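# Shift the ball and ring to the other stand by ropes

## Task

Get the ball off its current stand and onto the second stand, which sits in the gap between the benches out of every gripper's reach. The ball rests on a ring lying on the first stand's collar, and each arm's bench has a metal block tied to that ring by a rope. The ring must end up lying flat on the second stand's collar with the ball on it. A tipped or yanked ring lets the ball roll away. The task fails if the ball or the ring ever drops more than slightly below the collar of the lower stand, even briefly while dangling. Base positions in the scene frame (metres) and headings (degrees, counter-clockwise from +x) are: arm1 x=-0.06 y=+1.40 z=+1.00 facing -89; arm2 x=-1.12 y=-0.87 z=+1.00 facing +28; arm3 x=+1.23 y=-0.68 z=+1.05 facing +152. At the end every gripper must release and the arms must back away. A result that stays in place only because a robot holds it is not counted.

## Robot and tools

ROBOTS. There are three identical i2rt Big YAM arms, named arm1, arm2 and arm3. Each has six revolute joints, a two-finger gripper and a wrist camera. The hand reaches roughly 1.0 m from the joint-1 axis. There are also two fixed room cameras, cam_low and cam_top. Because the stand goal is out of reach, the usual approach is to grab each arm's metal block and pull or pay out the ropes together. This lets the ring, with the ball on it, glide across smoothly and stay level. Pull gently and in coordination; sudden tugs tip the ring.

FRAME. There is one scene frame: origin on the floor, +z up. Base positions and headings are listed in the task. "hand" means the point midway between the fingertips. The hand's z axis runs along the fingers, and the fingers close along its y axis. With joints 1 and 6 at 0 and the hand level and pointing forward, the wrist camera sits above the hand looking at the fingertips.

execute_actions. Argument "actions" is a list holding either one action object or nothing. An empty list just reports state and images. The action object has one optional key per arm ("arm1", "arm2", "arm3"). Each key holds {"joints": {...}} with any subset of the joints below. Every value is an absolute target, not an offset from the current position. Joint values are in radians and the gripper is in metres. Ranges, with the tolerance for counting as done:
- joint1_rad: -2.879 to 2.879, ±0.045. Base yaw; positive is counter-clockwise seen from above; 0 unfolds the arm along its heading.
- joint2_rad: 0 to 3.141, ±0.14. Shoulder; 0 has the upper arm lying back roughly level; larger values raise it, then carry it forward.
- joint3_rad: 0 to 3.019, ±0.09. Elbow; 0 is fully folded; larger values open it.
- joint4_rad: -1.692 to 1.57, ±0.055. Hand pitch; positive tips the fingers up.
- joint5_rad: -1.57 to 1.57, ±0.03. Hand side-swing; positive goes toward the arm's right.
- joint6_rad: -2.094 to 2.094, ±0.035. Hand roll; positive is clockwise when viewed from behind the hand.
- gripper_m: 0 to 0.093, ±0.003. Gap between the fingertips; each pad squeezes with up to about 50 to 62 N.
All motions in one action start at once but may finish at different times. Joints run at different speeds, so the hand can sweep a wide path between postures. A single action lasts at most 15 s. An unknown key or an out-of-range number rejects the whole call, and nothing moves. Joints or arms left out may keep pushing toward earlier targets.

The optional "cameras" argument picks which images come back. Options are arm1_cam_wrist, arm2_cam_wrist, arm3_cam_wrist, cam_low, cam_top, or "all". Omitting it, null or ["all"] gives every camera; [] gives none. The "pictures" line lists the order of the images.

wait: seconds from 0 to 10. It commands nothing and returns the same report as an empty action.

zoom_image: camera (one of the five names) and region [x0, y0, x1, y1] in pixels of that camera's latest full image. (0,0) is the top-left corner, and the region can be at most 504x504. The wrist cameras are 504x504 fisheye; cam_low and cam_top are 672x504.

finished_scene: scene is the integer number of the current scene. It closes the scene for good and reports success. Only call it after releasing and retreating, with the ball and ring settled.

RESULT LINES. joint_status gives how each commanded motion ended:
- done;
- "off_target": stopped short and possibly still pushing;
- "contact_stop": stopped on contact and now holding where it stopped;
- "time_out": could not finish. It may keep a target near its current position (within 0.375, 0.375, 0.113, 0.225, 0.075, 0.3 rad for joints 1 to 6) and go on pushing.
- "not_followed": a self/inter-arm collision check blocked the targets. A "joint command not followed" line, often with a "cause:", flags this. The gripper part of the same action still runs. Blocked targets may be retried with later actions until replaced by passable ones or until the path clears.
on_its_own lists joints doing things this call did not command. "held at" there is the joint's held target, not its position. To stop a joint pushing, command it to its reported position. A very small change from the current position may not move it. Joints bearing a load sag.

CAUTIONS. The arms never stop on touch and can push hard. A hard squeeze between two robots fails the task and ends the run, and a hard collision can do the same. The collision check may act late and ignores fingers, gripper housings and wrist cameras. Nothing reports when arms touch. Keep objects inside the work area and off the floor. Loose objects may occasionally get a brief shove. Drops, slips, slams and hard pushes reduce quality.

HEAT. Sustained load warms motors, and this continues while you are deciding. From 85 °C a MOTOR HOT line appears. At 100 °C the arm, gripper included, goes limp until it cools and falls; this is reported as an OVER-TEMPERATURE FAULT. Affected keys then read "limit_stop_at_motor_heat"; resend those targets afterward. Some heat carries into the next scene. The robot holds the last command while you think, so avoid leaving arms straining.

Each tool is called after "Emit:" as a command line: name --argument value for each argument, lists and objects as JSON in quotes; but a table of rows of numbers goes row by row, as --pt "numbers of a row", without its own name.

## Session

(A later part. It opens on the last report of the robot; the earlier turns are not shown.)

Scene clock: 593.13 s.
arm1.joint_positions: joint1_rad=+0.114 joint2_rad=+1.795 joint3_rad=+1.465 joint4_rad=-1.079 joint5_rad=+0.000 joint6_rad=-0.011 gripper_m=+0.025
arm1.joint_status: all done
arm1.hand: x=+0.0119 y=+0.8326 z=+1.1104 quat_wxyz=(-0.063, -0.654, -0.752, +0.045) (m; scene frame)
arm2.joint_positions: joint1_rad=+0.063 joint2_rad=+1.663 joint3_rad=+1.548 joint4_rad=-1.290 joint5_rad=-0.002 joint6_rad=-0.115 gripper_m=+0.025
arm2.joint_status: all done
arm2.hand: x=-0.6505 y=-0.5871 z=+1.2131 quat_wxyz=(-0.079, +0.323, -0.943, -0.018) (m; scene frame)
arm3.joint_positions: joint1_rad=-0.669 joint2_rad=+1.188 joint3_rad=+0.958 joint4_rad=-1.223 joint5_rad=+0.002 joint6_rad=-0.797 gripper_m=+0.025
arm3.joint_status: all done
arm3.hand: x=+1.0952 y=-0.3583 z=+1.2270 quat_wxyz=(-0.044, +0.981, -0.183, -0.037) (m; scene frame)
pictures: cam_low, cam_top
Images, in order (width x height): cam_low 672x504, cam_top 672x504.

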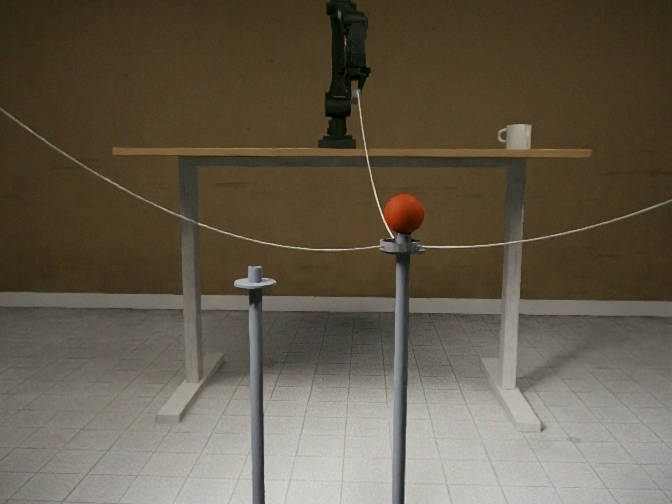

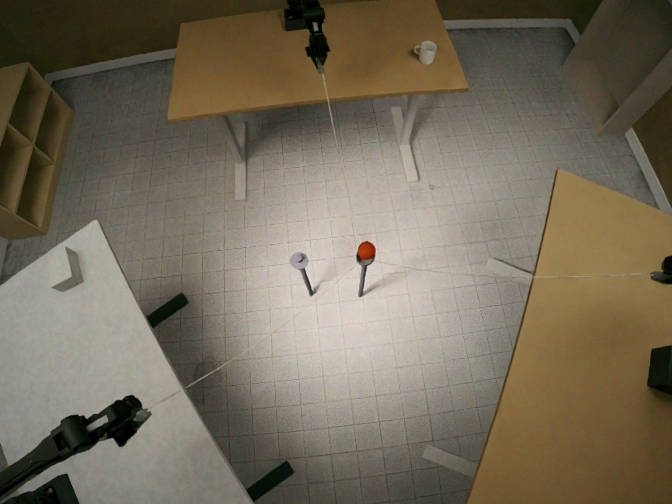

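Emit:
execute_actions --actions '[{"arm1":{"joints":{"joint4_rad":-1.213}},"arm2":{"joints":{"joint4_rad":-1.517}},"arm3":{"joints":{"joint1_rad":-0.790,"joint4_rad":-1.373,"joint6_rad":-0.916}}}]' --cameras '["cam_low"]'

Emit:
zoom_image --camera "cam_low" --region '[340, 170, 460, 290]'

Scene clock: 697.80 s.
arm1.joint_positions: joint1_rad=+0.114 joint2_rad=+1.795 joint3_rad=+1.465 joint4_rad=-1.197 joint5_rad=+0.000 joint6_rad=-0.011 gripper_m=+0.025
arm1.joint_status: all done
arm1.hand: x=+0.0082 y=+0.8611 z=+1.1077 quat_wxyz=(-0.019, -0.656, -0.755, +0.006) (m; scene frame)
arm2.joint_positions: joint1_rad=+0.063 joint2_rad=+1.663 joint3_rad=+1.548 joint4_rad=-1.503 joint5_rad=-0.002 joint6_rad=-0.115 gripper_m=+0.025
arm2.joint_status: all done
arm2.hand: x=-0.6952 y=-0.6141 z=+1.2102 quat_wxyz=(+0.025, +0.323, -0.946, +0.005) (m; scene frame)
arm3.joint_positions: joint1_rad=-0.785 joint2_rad=+1.188 joint3_rad=+0.957 joint4_rad=-1.361 joint5_rad=-0.002 joint6_rad=-0.907 gripper_m=+0.025
arm3.joint_status: all done
arm3.hand: x=+1.1414 y=-0.3777 z=+1.2248 quat_wxyz=(+0.016, +0.983, -0.185, -0.002) (m; scene frame)
pictures: cam_low
Images, in order (width x height): cam_low 672x504.

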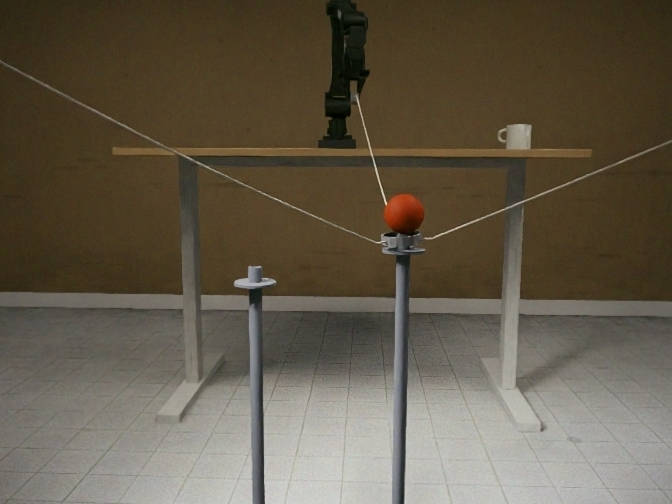

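Region (340, 170, 460, 290) of cam_low's 672x504 image, scaled by 4.200, with more detail than that image has.

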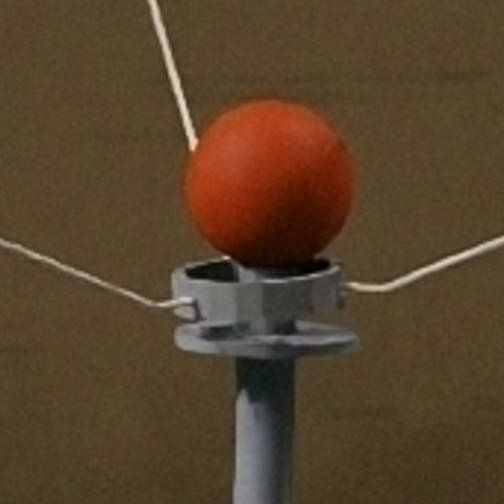

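Emit:
execute_actions --actions '[]' --cameras '["cam_low","cam_top"]'

Emit:
zoom_image --camera "cam_low" --region '[340, 170, 460, 290]'

Emit:
zoom_image --camera "cam_top" --region '[326, 220, 406, 300]'

Scene clock: 704.93 s.
arm1.joint_positions: joint1_rad=+0.114 joint2_rad=+1.795 joint3_rad=+1.465 joint4_rad=-1.197 joint5_rad=+0.000 joint6_rad=-0.011 gripper_m=+0.025
arm1.joint_status: all done
arm1.hand: x=+0.0082 y=+0.8611 z=+1.1077 quat_wxyz=(-0.019, -0.656, -0.755, +0.006) (m; scene frame)
arm2.joint_positions: joint1_rad=+0.063 joint2_rad=+1.663 joint3_rad=+1.548 joint4_rad=-1.503 joint5_rad=-0.002 joint6_rad=-0.115 gripper_m=+0.025
arm2.joint_status: all done
arm2.hand: x=-0.6952 y=-0.6141 z=+1.2102 quat_wxyz=(+0.025, +0.323, -0.946, +0.005) (m; scene frame)
arm3.joint_positions: joint1_rad=-0.785 joint2_rad=+1.188 joint3_rad=+0.957 joint4_rad=-1.361 joint5_rad=-0.002 joint6_rad=-0.907 gripper_m=+0.025
arm3.joint_status: all done
arm3.hand: x=+1.1414 y=-0.3777 z=+1.2248 quat_wxyz=(+0.016, +0.983, -0.185, -0.002) (m; scene frame)
pictures: cam_low, cam_top
Images, in order (width x height): cam_low 672x504, cam_top 672x504.

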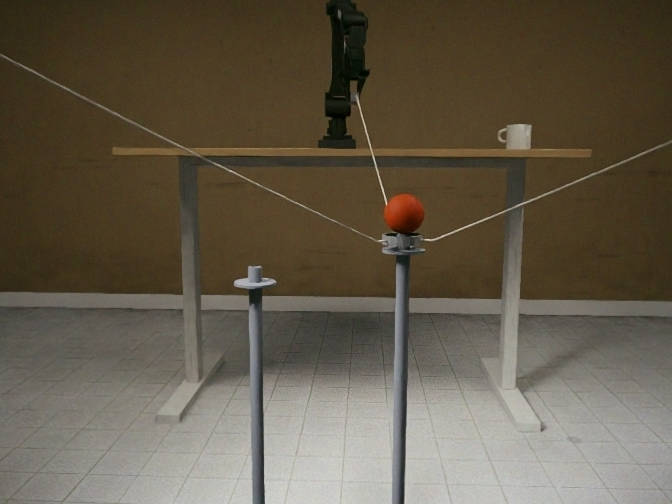

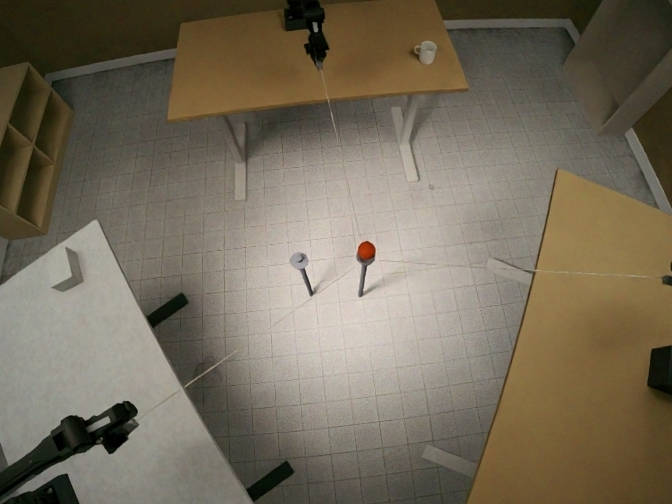

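Region (340, 170, 460, 290) of cam_low's 672x504 image, scaled by 4.200, with more detail than that image has.

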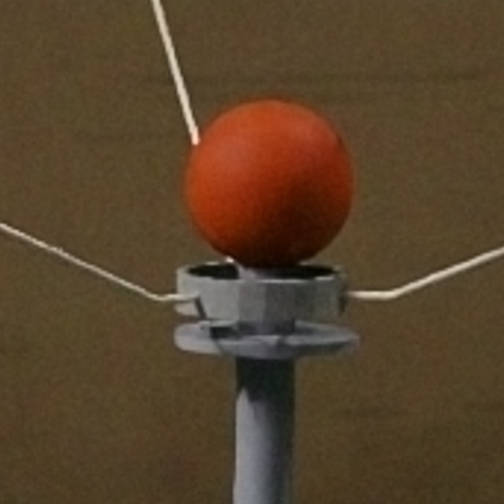

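Region (326, 220, 406, 300) of cam_top's 672x504 image, scaled by 6.300, with more detail than that image has.

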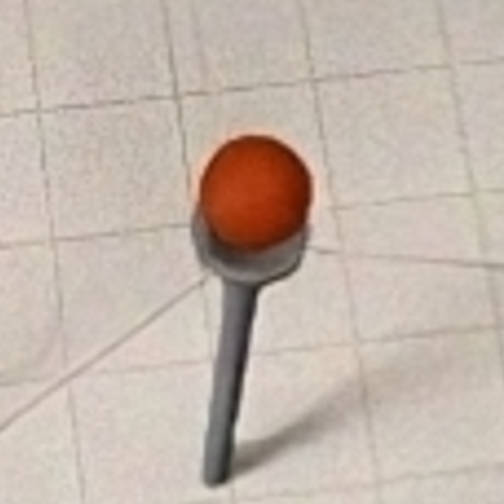

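Emit:
execute_actions --actions '[{"arm1":{"joints":{"joint4_rad":-1.266}},"arm2":{"joints":{"joint4_rad":-1.557}},"arm3":{"joints":{"joint1_rad":-0.829,"joint4_rad":-1.411,"joint6_rad":-0.954}}}]' --cameras '["cam_low"]'

Emit:
zoom_image --camera "cam_low" --region '[340, 170, 460, 290]'

Scene clock: 766.10 s.
arm1.joint_positions: joint1_rad=+0.114 joint2_rad=+1.795 joint3_rad=+1.465 joint4_rad=-1.247 joint5_rad=+0.000 joint6_rad=-0.011 gripper_m=+0.025
arm1.joint_status: all done
arm1.hand: x=+0.0066 y=+0.8732 z=+1.1075 quat_wxyz=(-0.001, -0.656, -0.755, -0.010) (m; scene frame)
arm2.joint_positions: joint1_rad=+0.063 joint2_rad=+1.663 joint3_rad=+1.548 joint4_rad=-1.539 joint5_rad=-0.002 joint6_rad=-0.115 gripper_m=+0.025
arm2.joint_status: all done
arm2.hand: x=-0.7028 y=-0.6187 z=+1.2108 quat_wxyz=(+0.042, +0.323, -0.945, +0.009) (m; scene frame)
arm3.joint_positions: joint1_rad=-0.815 joint2_rad=+1.188 joint3_rad=+0.957 joint4_rad=-1.398 joint5_rad=-0.003 joint6_rad=-0.945 gripper_m=+0.025
arm3.joint_status: all done
arm3.hand: x=+1.1526 y=-0.3839 z=+1.2251 quat_wxyz=(+0.033, +0.983, -0.181, +0.005) (m; scene frame)
pictures: cam_low
Images, in order (width x height): cam_low 672x504.

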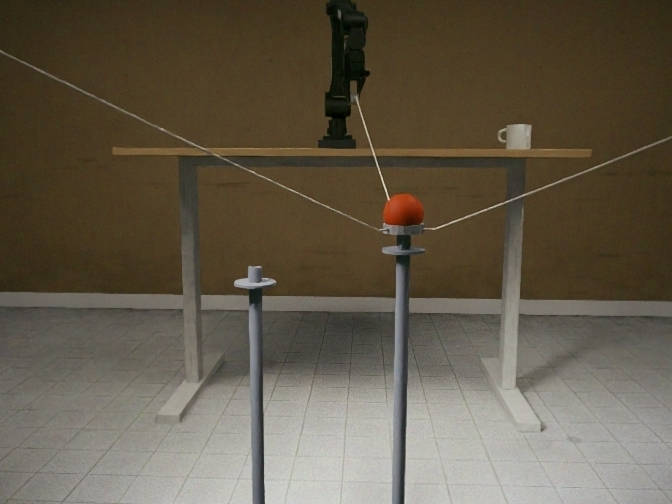

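Region (340, 170, 460, 290) of cam_low's 672x504 image, scaled by 4.200, with more detail than that image has.

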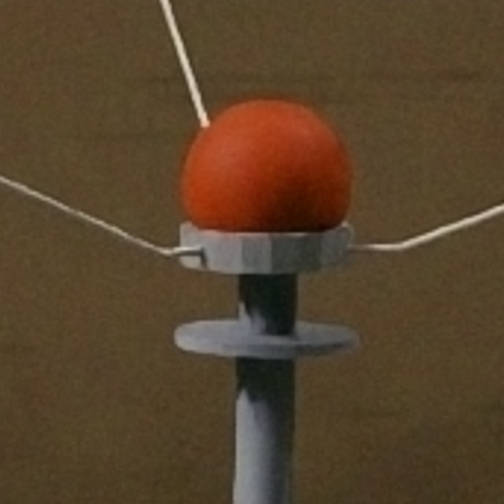

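Emit:
execute_actions --actions '[{"arm1":{"joints":{"joint1_rad":0.075,"joint4_rad":-1.348,"joint6_rad":-0.052}},"arm2":{"joints":{"joint1_rad":0.094,"joint2_rad":1.5825,"joint3_rad":1.465,"joint6_rad":-0.082}},"arm3":{"joints":{"joint1_rad":-0.770,"joint6_rad":-0.889}}}]' --cameras '["cam_low"]'

Emit:
zoom_image --camera "cam_low" --region '[330, 160, 450, 280]'

Scene clock: 873.27 s.
arm1.joint_positions: joint1_rad=+0.082 joint2_rad=+1.795 joint3_rad=+1.465 joint4_rad=-1.319 joint5_rad=+0.000 joint6_rad=-0.043 gripper_m=+0.025
arm1.joint_status: all done
arm1.hand: x=-0.0119 y=+0.8889 z=+1.1081 quat_wxyz=(+0.025, -0.655, -0.755, -0.035) (m; scene frame)
arm2.joint_positions: joint1_rad=+0.095 joint2_rad=+1.595 joint3_rad=+1.478 joint4_rad=-1.539 joint5_rad=-0.002 joint6_rad=-0.089 gripper_m=+0.025
arm2.joint_status: all done
arm2.hand: x=-0.7329 y=-0.6198 z=+1.2157 quat_wxyz=(+0.044, +0.326, -0.944, +0.010) (m; scene frame)
arm3.joint_positions: joint1_rad=-0.771 joint2_rad=+1.188 joint3_rad=+0.957 joint4_rad=-1.398 joint5_rad=-0.007 joint6_rad=-0.898 gripper_m=+0.025
arm3.joint_status: all done
arm3.hand: x=+1.1394 y=-0.3878 z=+1.2253 quat_wxyz=(+0.033, +0.983, -0.182, +0.005) (m; scene frame)
pictures: cam_low
Images, in order (width x height): cam_low 672x504.

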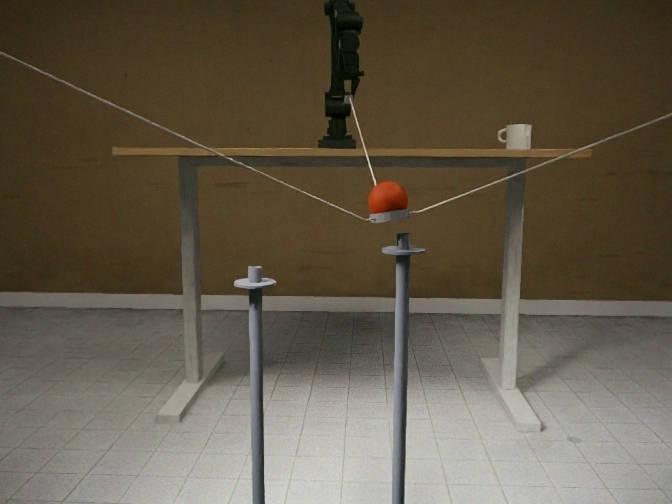

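Region (330, 160, 450, 280) of cam_low's 672x504 image, scaled by 4.200, with more detail than that image has.

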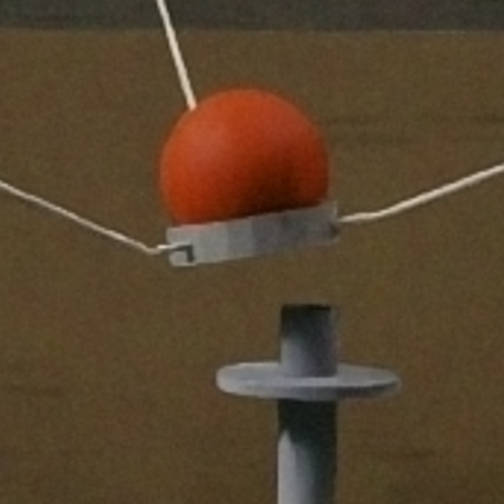

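Emit:
execute_actions --actions '[]' --cameras '["cam_low","cam_top"]'

Emit:
zoom_image --camera "cam_low" --region '[330, 160, 450, 280]'

Scene clock: 879.30 s.
arm1.joint_positions: joint1_rad=+0.082 joint2_rad=+1.795 joint3_rad=+1.465 joint4_rad=-1.319 joint5_rad=+0.000 joint6_rad=-0.043 gripper_m=+0.025
arm1.joint_status: all done
arm1.hand: x=-0.0119 y=+0.8889 z=+1.1081 quat_wxyz=(+0.025, -0.655, -0.755, -0.035) (m; scene frame)
arm2.joint_positions: joint1_rad=+0.095 joint2_rad=+1.595 joint3_rad=+1.478 joint4_rad=-1.539 joint5_rad=-0.002 joint6_rad=-0.088 gripper_m=+0.025
arm2.joint_status: all done
arm2.hand: x=-0.7329 y=-0.6198 z=+1.2157 quat_wxyz=(+0.044, +0.326, -0.944, +0.010) (m; scene frame)
arm3.joint_positions: joint1_rad=-0.771 joint2_rad=+1.188 joint3_rad=+0.957 joint4_rad=-1.398 joint5_rad=-0.007 joint6_rad=-0.898 gripper_m=+0.025
arm3.joint_status: all done
arm3.hand: x=+1.1394 y=-0.3878 z=+1.2253 quat_wxyz=(+0.033, +0.983, -0.182, +0.005) (m; scene frame)
pictures: cam_low, cam_top
Images, in order (width x height): cam_low 672x504, cam_top 672x504.

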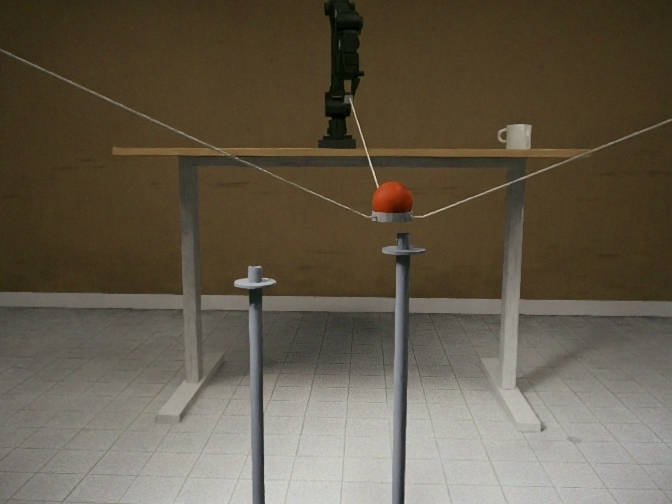

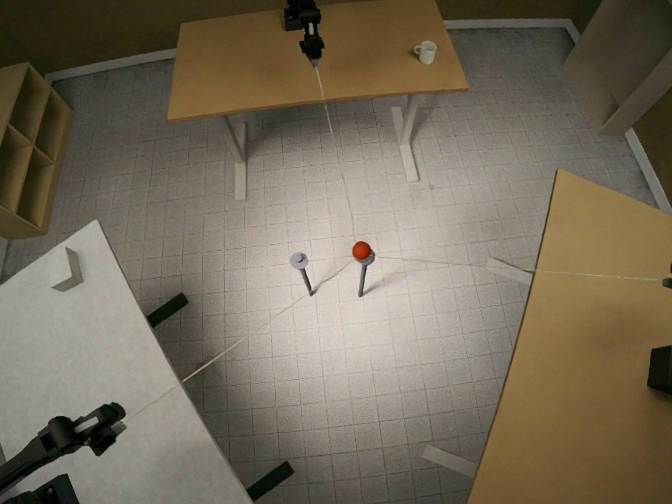

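Region (330, 160, 450, 280) of cam_low's 672x504 image, scaled by 4.200, with more detail than that image has.

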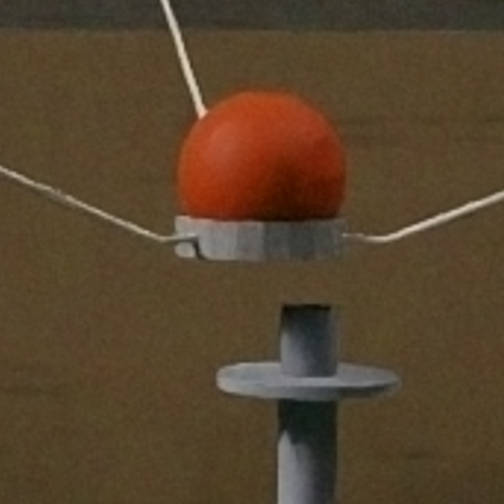

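Emit:
execute_actions --actions '[{"arm1":{"joints":{"joint1_rad":-0.015,"joint6_rad":-0.146}},"arm2":{"joints":{"joint1_rad":0.143,"joint2_rad":1.483,"joint3_rad":1.339,"joint6_rad":-0.032}},"arm3":{"joints":{"joint1_rad":-0.632,"joint4_rad":-1.321,"joint6_rad":-0.752}}}]' --cameras '["cam_low"]'

Emit:
zoom_image --camera "cam_low" --region '[310, 160, 430, 280]'

Scene clock: 929.67 s.
arm1.joint_positions: joint1_rad=-0.021 joint2_rad=+1.795 joint3_rad=+1.465 joint4_rad=-1.319 joint5_rad=+0.000 joint6_rad=-0.137 gripper_m=+0.025
arm1.joint_status: all done
arm1.hand: x=-0.0652 y=+0.8865 z=+1.1073 quat_wxyz=(+0.023, -0.658, -0.751, -0.038) (m; scene frame)
arm2.joint_positions: joint1_rad=+0.147 joint2_rad=+1.491 joint3_rad=+1.353 joint4_rad=-1.538 joint5_rad=-0.002 joint6_rad=-0.038 gripper_m=+0.025
arm2.joint_status: all done
arm2.hand: x=-0.7833 y=-0.6269 z=+1.2147 quat_wxyz=(+0.052, +0.327, -0.944, +0.015) (m; scene frame)
arm3.joint_positions: joint1_rad=-0.625 joint2_rad=+1.188 joint3_rad=+0.957 joint4_rad=-1.321 joint5_rad=-0.007 joint6_rad=-0.761 gripper_m=+0.025
arm3.joint_status: all done
arm3.hand: x=+1.0903 y=-0.3871 z=+1.2255 quat_wxyz=(+0.000, +0.984, -0.178, -0.014) (m; scene frame)
pictures: cam_low
Images, in order (width x height): cam_low 672x504.

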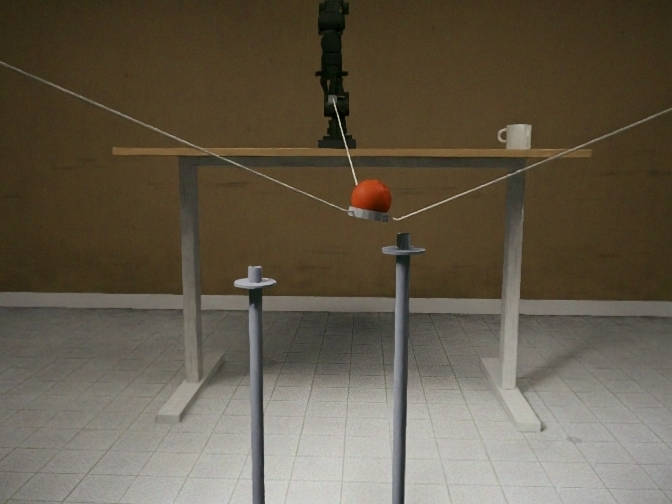

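Region (310, 160, 430, 280) of cam_low's 672x504 image, scaled by 4.200, with more detail than that image has.

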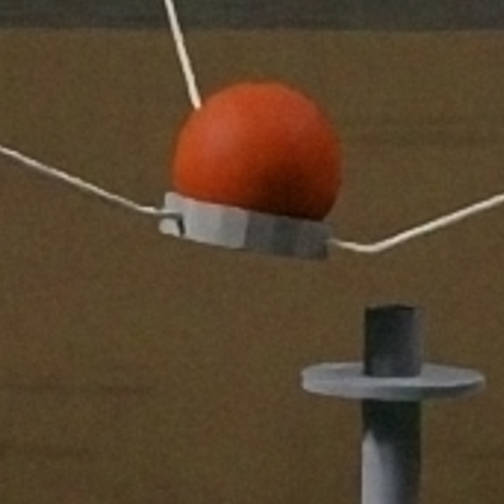

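Emit:
execute_actions --actions '[]' --cameras '["cam_low"]'

Emit:
zoom_image --camera "cam_low" --region '[310, 160, 430, 280]'

Scene clock: 975.03 s.
arm1.joint_positions: joint1_rad=-0.021 joint2_rad=+1.795 joint3_rad=+1.465 joint4_rad=-1.319 joint5_rad=+0.000 joint6_rad=-0.137 gripper_m=+0.025
arm1.joint_status: all done
arm1.hand: x=-0.0652 y=+0.8865 z=+1.1073 quat_wxyz=(+0.023, -0.658, -0.752, -0.038) (m; scene frame)
arm2.joint_positions: joint1_rad=+0.147 joint2_rad=+1.491 joint3_rad=+1.353 joint4_rad=-1.538 joint5_rad=-0.002 joint6_rad=-0.038 gripper_m=+0.025
arm2.joint_status: all done
arm2.hand: x=-0.7833 y=-0.6269 z=+1.2147 quat_wxyz=(+0.052, +0.327, -0.944, +0.015) (m; scene frame)
arm3.joint_positions: joint1_rad=-0.625 joint2_rad=+1.188 joint3_rad=+0.957 joint4_rad=-1.321 joint5_rad=-0.007 joint6_rad=-0.761 gripper_m=+0.025
arm3.joint_status: all done
arm3.hand: x=+1.0903 y=-0.3871 z=+1.2255 quat_wxyz=(+0.000, +0.984, -0.178, -0.014) (m; scene frame)
pictures: cam_low
Images, in order (width x height): cam_low 672x504.

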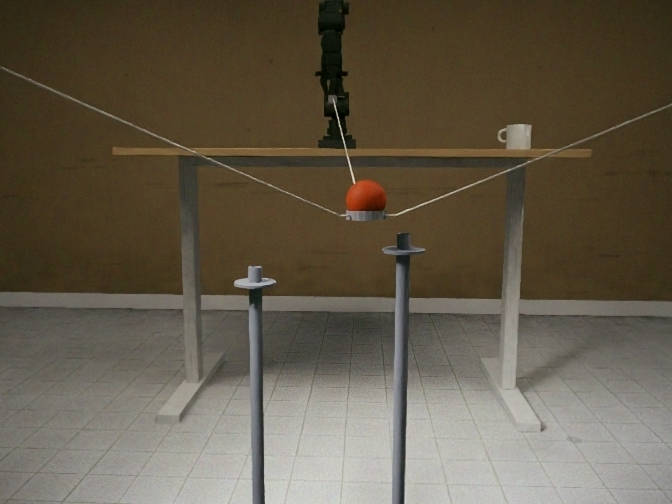

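Region (310, 160, 430, 280) of cam_low's 672x504 image, scaled by 4.200, with more detail than that image has.

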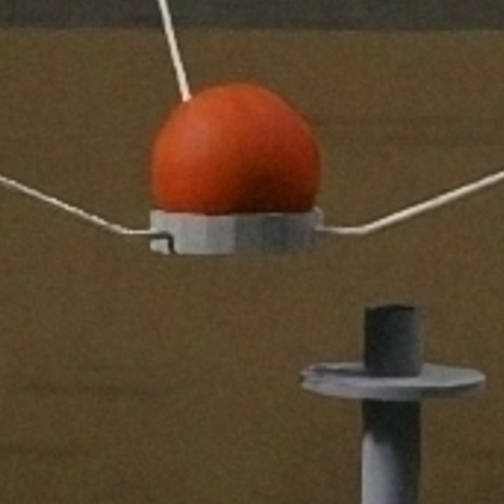

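Emit:
execute_actions --actions '[{"arm1":{"joints":{"joint1_rad":-0.099,"joint6_rad":-0.242}},"arm2":{"joints":{"joint1_rad":0.226,"joint2_rad":1.408,"joint3_rad":1.253,"joint6_rad":0.052}},"arm3":{"joints":{"joint1_rad":-0.516,"joint2_rad":1.285,"joint3_rad":1.089,"joint6_rad":-0.617}}}]' --cameras '["cam_low"]'

Emit:
zoom_image --camera "cam_low" --region '[280, 160, 400, 280]'

Scene clock: 984.87 s.
arm1.joint_positions: joint1_rad=-0.100 joint2_rad=+1.795 joint3_rad=+1.465 joint4_rad=-1.319 joint5_rad=+0.000 joint6_rad=-0.232 gripper_m=+0.025
arm1.joint_status: all done
arm1.hand: x=-0.1053 y=+0.8885 z=+1.1068 quat_wxyz=(+0.020, -0.652, -0.757, -0.040) (m; scene frame)
arm2.joint_positions: joint1_rad=+0.232 joint2_rad=+1.420 joint3_rad=+1.264 joint4_rad=-1.538 joint5_rad=-0.002 joint6_rad=+0.045 gripper_m=+0.025
arm2.joint_status: all done
arm2.hand: x=-0.8294 y=-0.6209 z=+1.2103 quat_wxyz=(+0.059, +0.327, -0.943, +0.023) (m; scene frame)
arm3.joint_positions: joint1_rad=-0.509 joint2_rad=+1.300 joint3_rad=+1.044 joint4_rad=-1.314 joint5_rad=-0.007 joint6_rad=-0.627 gripper_m=+0.025
arm3.joint_status: all done
arm3.hand: x=+1.0390 y=-0.3753 z=+1.2227 quat_wxyz=(+0.008, +0.982, -0.187, -0.008) (m; scene frame)
pictures: cam_low
Images, in order (width x height): cam_low 672x504.

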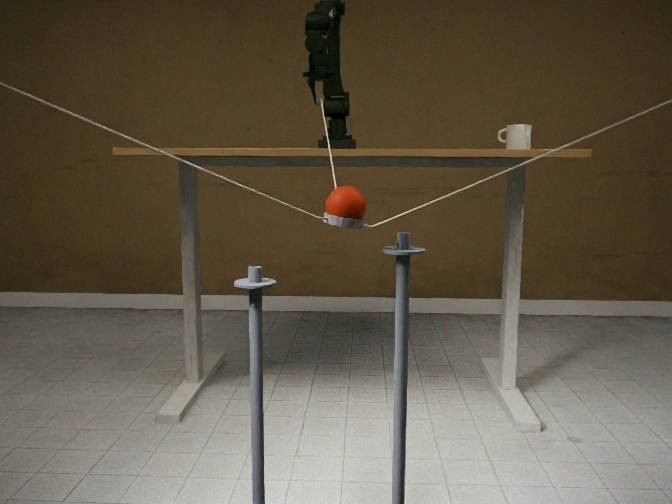

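Region (280, 160, 400, 280) of cam_low's 672x504 image, scaled by 4.200, with more detail than that image has.

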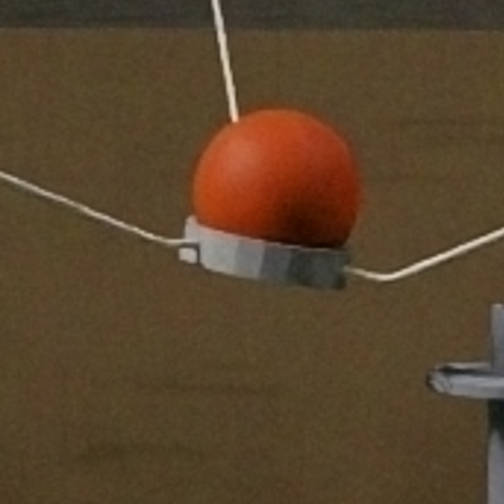

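Emit:
execute_actions --actions '[]' --cameras '["cam_low"]'

Emit:
zoom_image --camera "cam_low" --region '[280, 160, 400, 280]'

Scene clock: 1013.10 s.
arm1.joint_positions: joint1_rad=-0.100 joint2_rad=+1.795 joint3_rad=+1.465 joint4_rad=-1.319 joint5_rad=+0.000 joint6_rad=-0.233 gripper_m=+0.025
arm1.joint_status: all done
arm1.hand: x=-0.1053 y=+0.8885 z=+1.1068 quat_wxyz=(+0.020, -0.652, -0.757, -0.040) (m; scene frame)
arm2.joint_positions: joint1_rad=+0.232 joint2_rad=+1.420 joint3_rad=+1.264 joint4_rad=-1.538 joint5_rad=-0.002 joint6_rad=+0.046 gripper_m=+0.025
arm2.joint_status: all done
arm2.hand: x=-0.8294 y=-0.6209 z=+1.2103 quat_wxyz=(+0.059, +0.327, -0.943, +0.023) (m; scene frame)
arm3.joint_positions: joint1_rad=-0.509 joint2_rad=+1.300 joint3_rad=+1.044 joint4_rad=-1.314 joint5_rad=-0.007 joint6_rad=-0.626 gripper_m=+0.025
arm3.joint_status: all done
arm3.hand: x=+1.0390 y=-0.3753 z=+1.2227 quat_wxyz=(+0.008, +0.982, -0.187, -0.008) (m; scene frame)
pictures: cam_low
Images, in order (width x height): cam_low 672x504.

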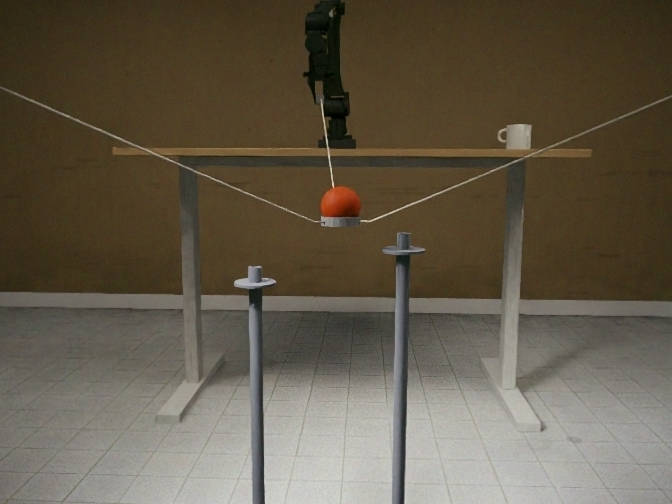

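Region (280, 160, 400, 280) of cam_low's 672x504 image, scaled by 4.200, with more detail than that image has.

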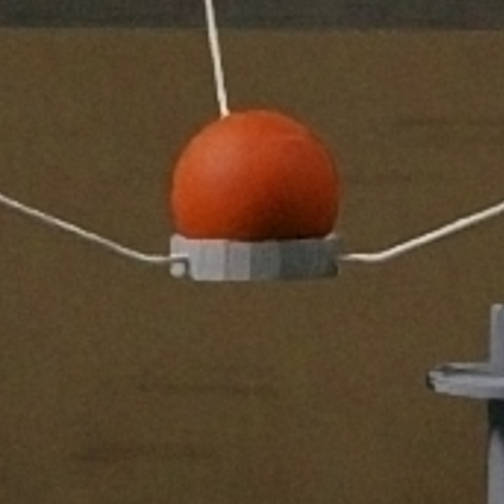

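Emit:
execute_actions --actions '[{"arm1":{"joints":{"joint1_rad":-0.194,"joint6_rad":-0.335}},"arm2":{"joints":{"joint1_rad":0.337,"joint2_rad":1.3565,"joint3_rad":1.2065,"joint6_rad":0.164}},"arm3":{"joints":{"joint1_rad":-0.419,"joint2_rad":1.392,"joint3_rad":1.1916,"joint6_rad":-0.521}}}]' --cameras '["cam_low"]'

Emit:
zoom_image --camera "cam_low" --region '[250, 170, 370, 290]'

Scene clock: 1019.20 s.
arm1.joint_positions: joint1_rad=-0.197 joint2_rad=+1.795 joint3_rad=+1.465 joint4_rad=-1.321 joint5_rad=-0.001 joint6_rad=-0.325 gripper_m=+0.025
arm1.joint_status: all done
arm1.hand: x=-0.1547 y=+0.8954 z=+1.1061 quat_wxyz=(+0.017, -0.653, -0.756, -0.043) (m; scene frame)
arm2.joint_positions: joint1_rad=+0.342 joint2_rad=+1.370 joint3_rad=+1.217 joint4_rad=-1.538 joint5_rad=-0.001 joint6_rad=+0.157 gripper_m=+0.025
arm2.joint_status: all done
arm2.hand: x=-0.8706 y=-0.6045 z=+1.2115 quat_wxyz=(+0.055, +0.326, -0.943, +0.029) (m; scene frame)
arm3.joint_positions: joint1_rad=-0.412 joint2_rad=+1.403 joint3_rad=+1.150 joint4_rad=-1.313 joint5_rad=-0.006 joint6_rad=-0.530 gripper_m=+0.025
arm3.joint_status: all done
arm3.hand: x=+0.9856 y=-0.3628 z=+1.2265 quat_wxyz=(+0.006, +0.982, -0.187, -0.009) (m; scene frame)
pictures: cam_low
Images, in order (width x height): cam_low 672x504.

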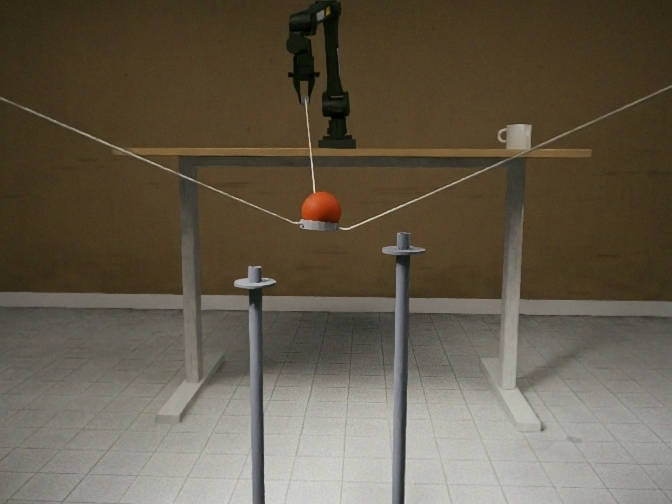

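Region (250, 170, 370, 290) of cam_low's 672x504 image, scaled by 4.200, with more detail than that image has.

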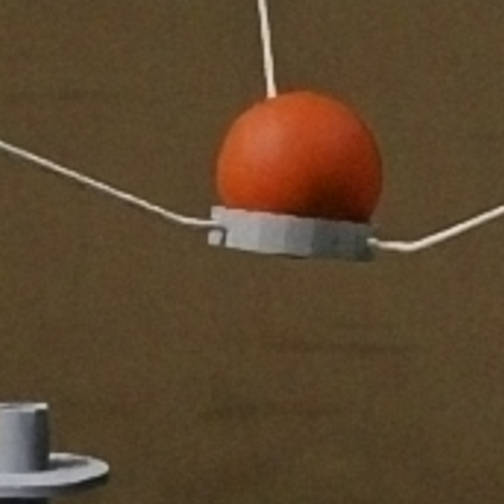

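Emit:
execute_actions --actions '[]' --cameras '["cam_low"]'

Emit:
zoom_image --camera "cam_low" --region '[250, 170, 370, 290]'

Scene clock: 1061.73 s.
arm1.joint_positions: joint1_rad=-0.197 joint2_rad=+1.795 joint3_rad=+1.465 joint4_rad=-1.321 joint5_rad=-0.001 joint6_rad=-0.326 gripper_m=+0.025
arm1.joint_status: all done
arm1.hand: x=-0.1547 y=+0.8954 z=+1.1061 quat_wxyz=(+0.017, -0.653, -0.756, -0.043) (m; scene frame)
arm2.joint_positions: joint1_rad=+0.342 joint2_rad=+1.370 joint3_rad=+1.217 joint4_rad=-1.538 joint5_rad=-0.001 joint6_rad=+0.157 gripper_m=+0.025
arm2.joint_status: all done
arm2.hand: x=-0.8706 y=-0.6045 z=+1.2115 quat_wxyz=(+0.055, +0.326, -0.943, +0.029) (m; scene frame)
arm3.joint_positions: joint1_rad=-0.412 joint2_rad=+1.403 joint3_rad=+1.150 joint4_rad=-1.313 joint5_rad=-0.006 joint6_rad=-0.530 gripper_m=+0.025
arm3.joint_status: all done
arm3.hand: x=+0.9856 y=-0.3628 z=+1.2265 quat_wxyz=(+0.006, +0.982, -0.187, -0.009) (m; scene frame)
pictures: cam_low
Images, in order (width x height): cam_low 672x504.

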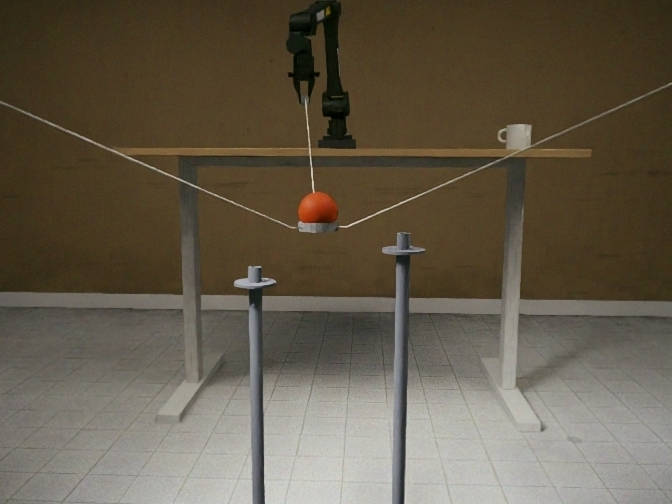

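Region (250, 170, 370, 290) of cam_low's 672x504 image, scaled by 4.200, with more detail than that image has.

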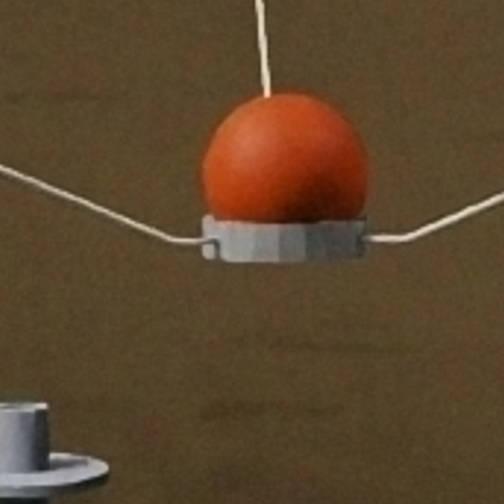

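Emit:
execute_actions --actions '[{"arm1":{"joints":{"joint1_rad":-0.288,"joint6_rad":-0.429}},"arm2":{"joints":{"joint1_rad":0.471,"joint2_rad":1.333,"joint3_rad":1.185,"joint6_rad":0.295}},"arm3":{"joints":{"joint1_rad":-0.350,"joint2_rad":1.522,"joint3_rad":1.325,"joint6_rad":-0.453}}}]' --cameras '["cam_low"]'

Emit:
zoom_image --camera "cam_low" --region '[230, 180, 350, 300]'

Scene clock: 1070.87 s.
arm1.joint_positions: joint1_rad=-0.288 joint2_rad=+1.795 joint3_rad=+1.465 joint4_rad=-1.322 joint5_rad=-0.002 joint6_rad=-0.419 gripper_m=+0.025
arm1.joint_status: all done
arm1.hand: x=-0.2003 y=+0.9064 z=+1.1056 quat_wxyz=(+0.014, -0.652, -0.756, -0.045) (m; scene frame)
arm2.joint_positions: joint1_rad=+0.474 joint2_rad=+1.351 joint3_rad=+1.198 joint4_rad=-1.538 joint5_rad=+0.001 joint6_rad=+0.288 gripper_m=+0.025
arm2.joint_status: all done
arm2.hand: x=-0.9117 y=-0.5807 z=+1.2110 quat_wxyz=(+0.050, +0.327, -0.943, +0.036) (m; scene frame)
arm3.joint_positions: joint1_rad=-0.347 joint2_rad=+1.537 joint3_rad=+1.281 joint4_rad=-1.313 joint5_rad=-0.004 joint6_rad=-0.462 gripper_m=+0.025
arm3.joint_status: all done
arm3.hand: x=+0.9324 y=-0.3418 z=+1.2219 quat_wxyz=(+0.007, +0.982, -0.188, -0.008) (m; scene frame)
pictures: cam_low
Images, in order (width x height): cam_low 672x504.

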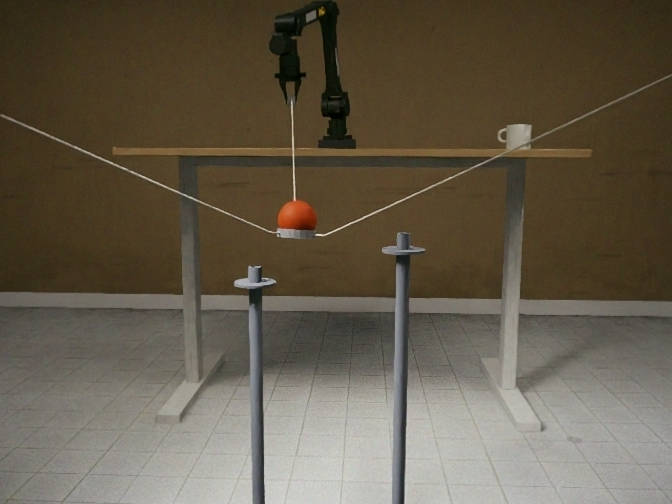

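Region (230, 180, 350, 300) of cam_low's 672x504 image, scaled by 4.200, with more detail than that image has.

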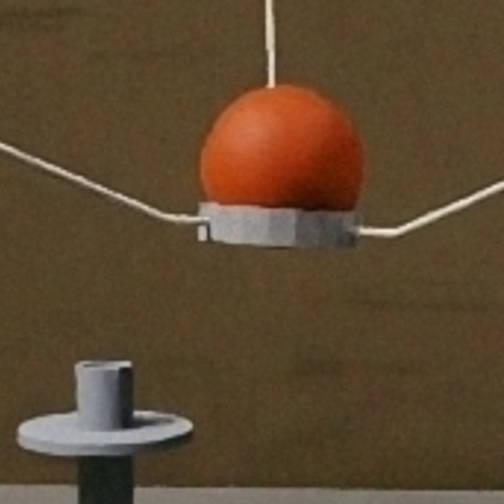

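Emit:
execute_actions --actions '[]'

Scene clock: 1103.67 s.
arm1.joint_positions: joint1_rad=-0.288 joint2_rad=+1.795 joint3_rad=+1.465 joint4_rad=-1.322 joint5_rad=-0.002 joint6_rad=-0.420 gripper_m=+0.025
arm1.joint_status: all done
arm1.hand: x=-0.2003 y=+0.9064 z=+1.1056 quat_wxyz=(+0.014, -0.652, -0.757, -0.045) (m; scene frame)
arm2.joint_positions: joint1_rad=+0.474 joint2_rad=+1.351 joint3_rad=+1.198 joint4_rad=-1.538 joint5_rad=+0.001 joint6_rad=+0.288 gripper_m=+0.025
arm2.joint_status: all done
arm2.hand: x=-0.9117 y=-0.5807 z=+1.2110 quat_wxyz=(+0.050, +0.327, -0.943, +0.036) (m; scene frame)
arm3.joint_positions: joint1_rad=-0.347 joint2_rad=+1.537 joint3_rad=+1.281 joint4_rad=-1.313 joint5_rad=-0.004 joint6_rad=-0.462 gripper_m=+0.025
arm3.joint_status: all done
arm3.hand: x=+0.9324 y=-0.3418 z=+1.2219 quat_wxyz=(+0.007, +0.982, -0.188, -0.008) (m; scene frame)
pictures: arm1_cam_wrist, arm2_cam_wrist, arm3_cam_wrist, cam_low, cam_top
Images, in order (width x height): arm1_cam_wrist 504x504, arm2_cam_wrist 504x504, arm3_cam_wrist 504x504, cam_low 672x504, cam_top 672x504.

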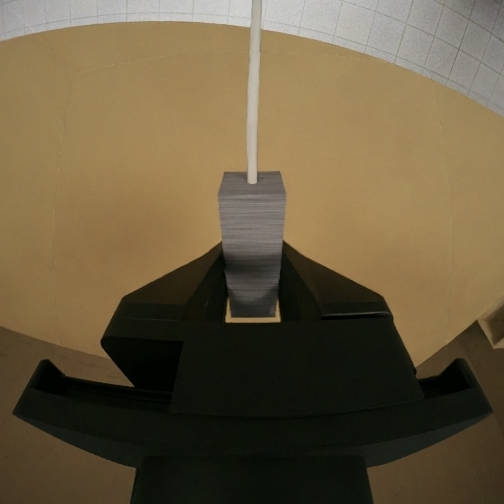

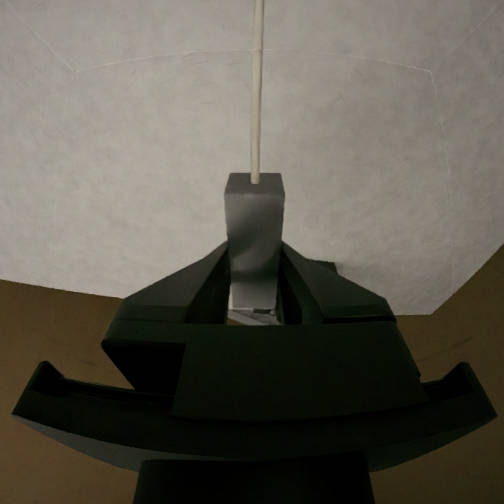

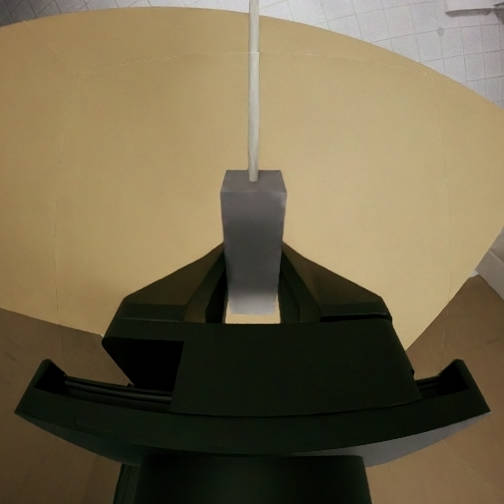

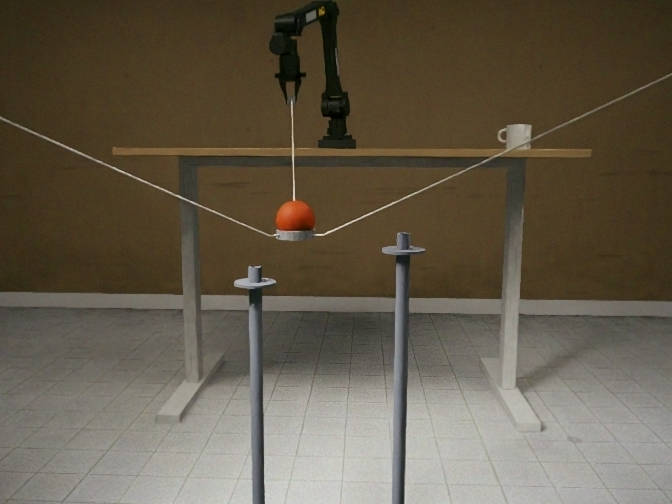

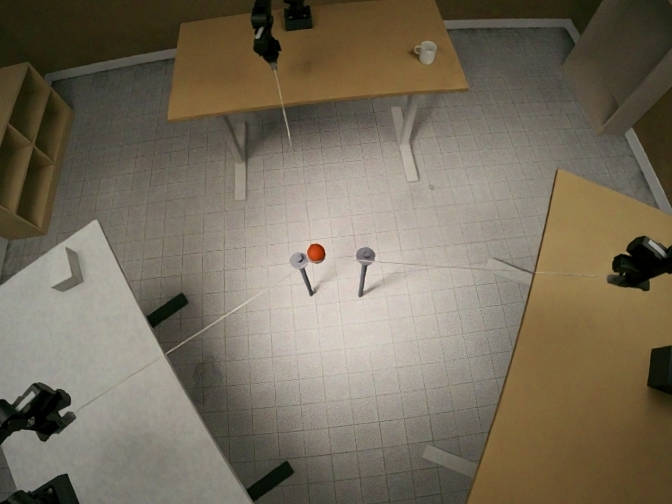

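Emit:
zoom_image --camera "cam_low" --region '[230, 180, 350, 300]'

Emit:
zoom_image --camera "cam_top" --region '[270, 220, 390, 310]'

Region (230, 180, 350, 300) of cam_low's 672x504 image, scaled by 4.200, with more detail than that image has.

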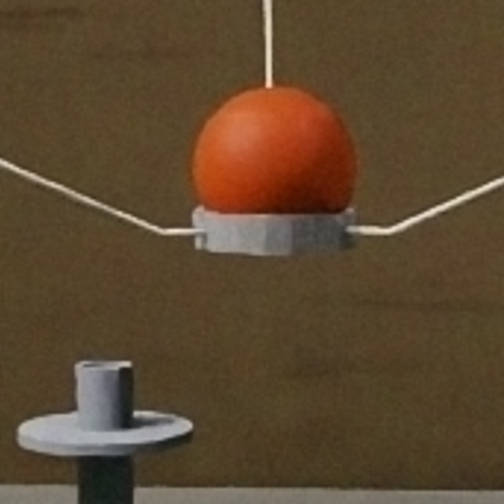

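Region (270, 220, 390, 310) of cam_top's 672x504 image, scaled by 4.200, with more detail than that image has; it fills the top 378 rows of this view, and the rest is white.

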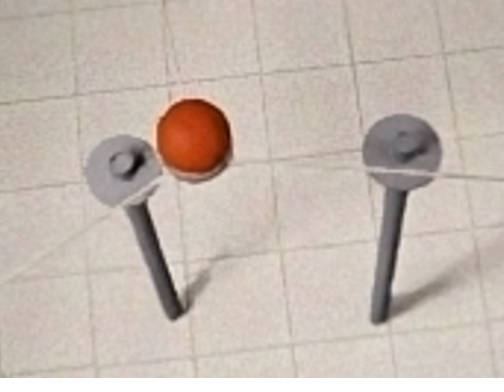

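Emit:
zoom_image --camera "cam_top" --region '[284, 235, 334, 285]'

Emit:
zoom_image --camera "cam_low" --region '[230, 190, 430, 300]'

Region (284, 235, 334, 285) of cam_top's 672x504 image, scaled by 10.080, with more detail than that image has.

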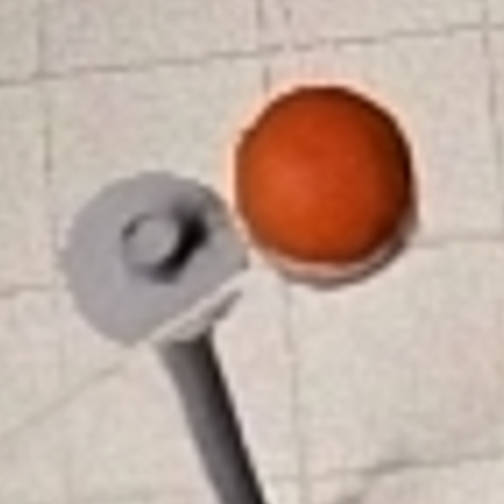

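Region (230, 190, 430, 300) of cam_low's 672x504 image, scaled by 2.520, with more detail than that image has; it fills the top 277 rows of this view, and the rest is white.

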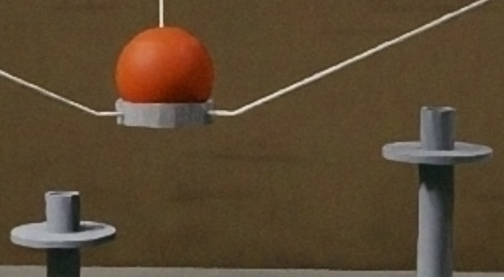

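Emit:
execute_actions --actions '[{"arm1":{"joints":{"joint1_rad":-0.370,"joint4_rad":-1.265,"joint6_rad":-0.510}},"arm2":{"joints":{"joint1_rad":0.583,"joint2_rad":1.315,"joint4_rad":-1.578,"joint6_rad":0.407}},"arm3":{"joints":{"joint1_rad":-0.281,"joint2_rad":1.6195,"joint3_rad":1.454,"joint6_rad":-0.385}}}]' --cameras '["cam_low","cam_top"]'

Scene clock: 1224.70 s.
arm1.joint_positions: joint1_rad=-0.367 joint2_rad=+1.795 joint3_rad=+1.465 joint4_rad=-1.267 joint5_rad=-0.002 joint6_rad=-0.500 gripper_m=+0.025
arm1.joint_status: all done
arm1.hand: x=-0.2430 y=+0.9060 z=+1.1042 quat_wxyz=(+0.001, -0.652, -0.758, -0.021) (m; scene frame)
arm2.joint_positions: joint1_rad=+0.586 joint2_rad=+1.331 joint3_rad=+1.198 joint4_rad=-1.557 joint5_rad=+0.002 joint6_rad=+0.400 gripper_m=+0.025
arm2.joint_status: all done
arm2.hand: x=-0.9481 y=-0.5651 z=+1.2184 quat_wxyz=(+0.045, +0.327, -0.943, +0.041) (m; scene frame)
arm3.joint_positions: joint1_rad=-0.275 joint2_rad=+1.629 joint3_rad=+1.406 joint4_rad=-1.313 joint5_rad=-0.003 joint6_rad=-0.394 gripper_m=+0.025
arm3.joint_status: all done
arm3.hand: x=+0.8767 y=-0.3319 z=+1.2278 quat_wxyz=(-0.002, +0.982, -0.187, -0.021) (m; scene frame)
pictures: cam_low, cam_top
Images, in order (width x height): cam_low 672x504, cam_top 672x504.

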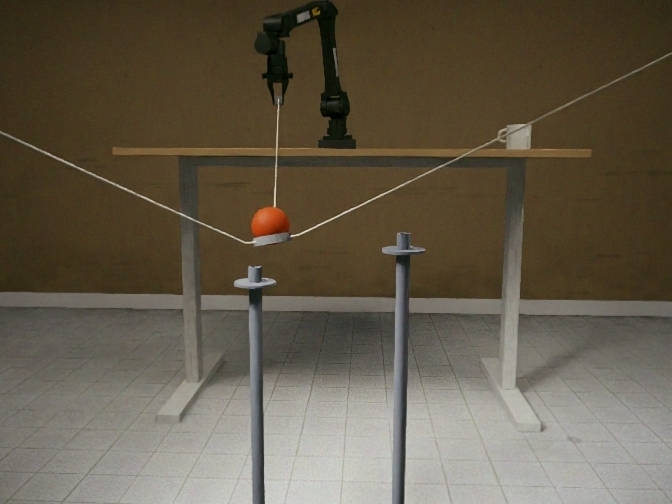

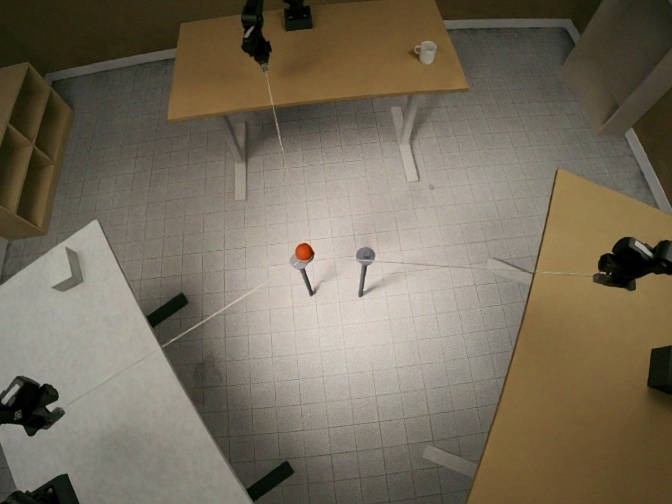

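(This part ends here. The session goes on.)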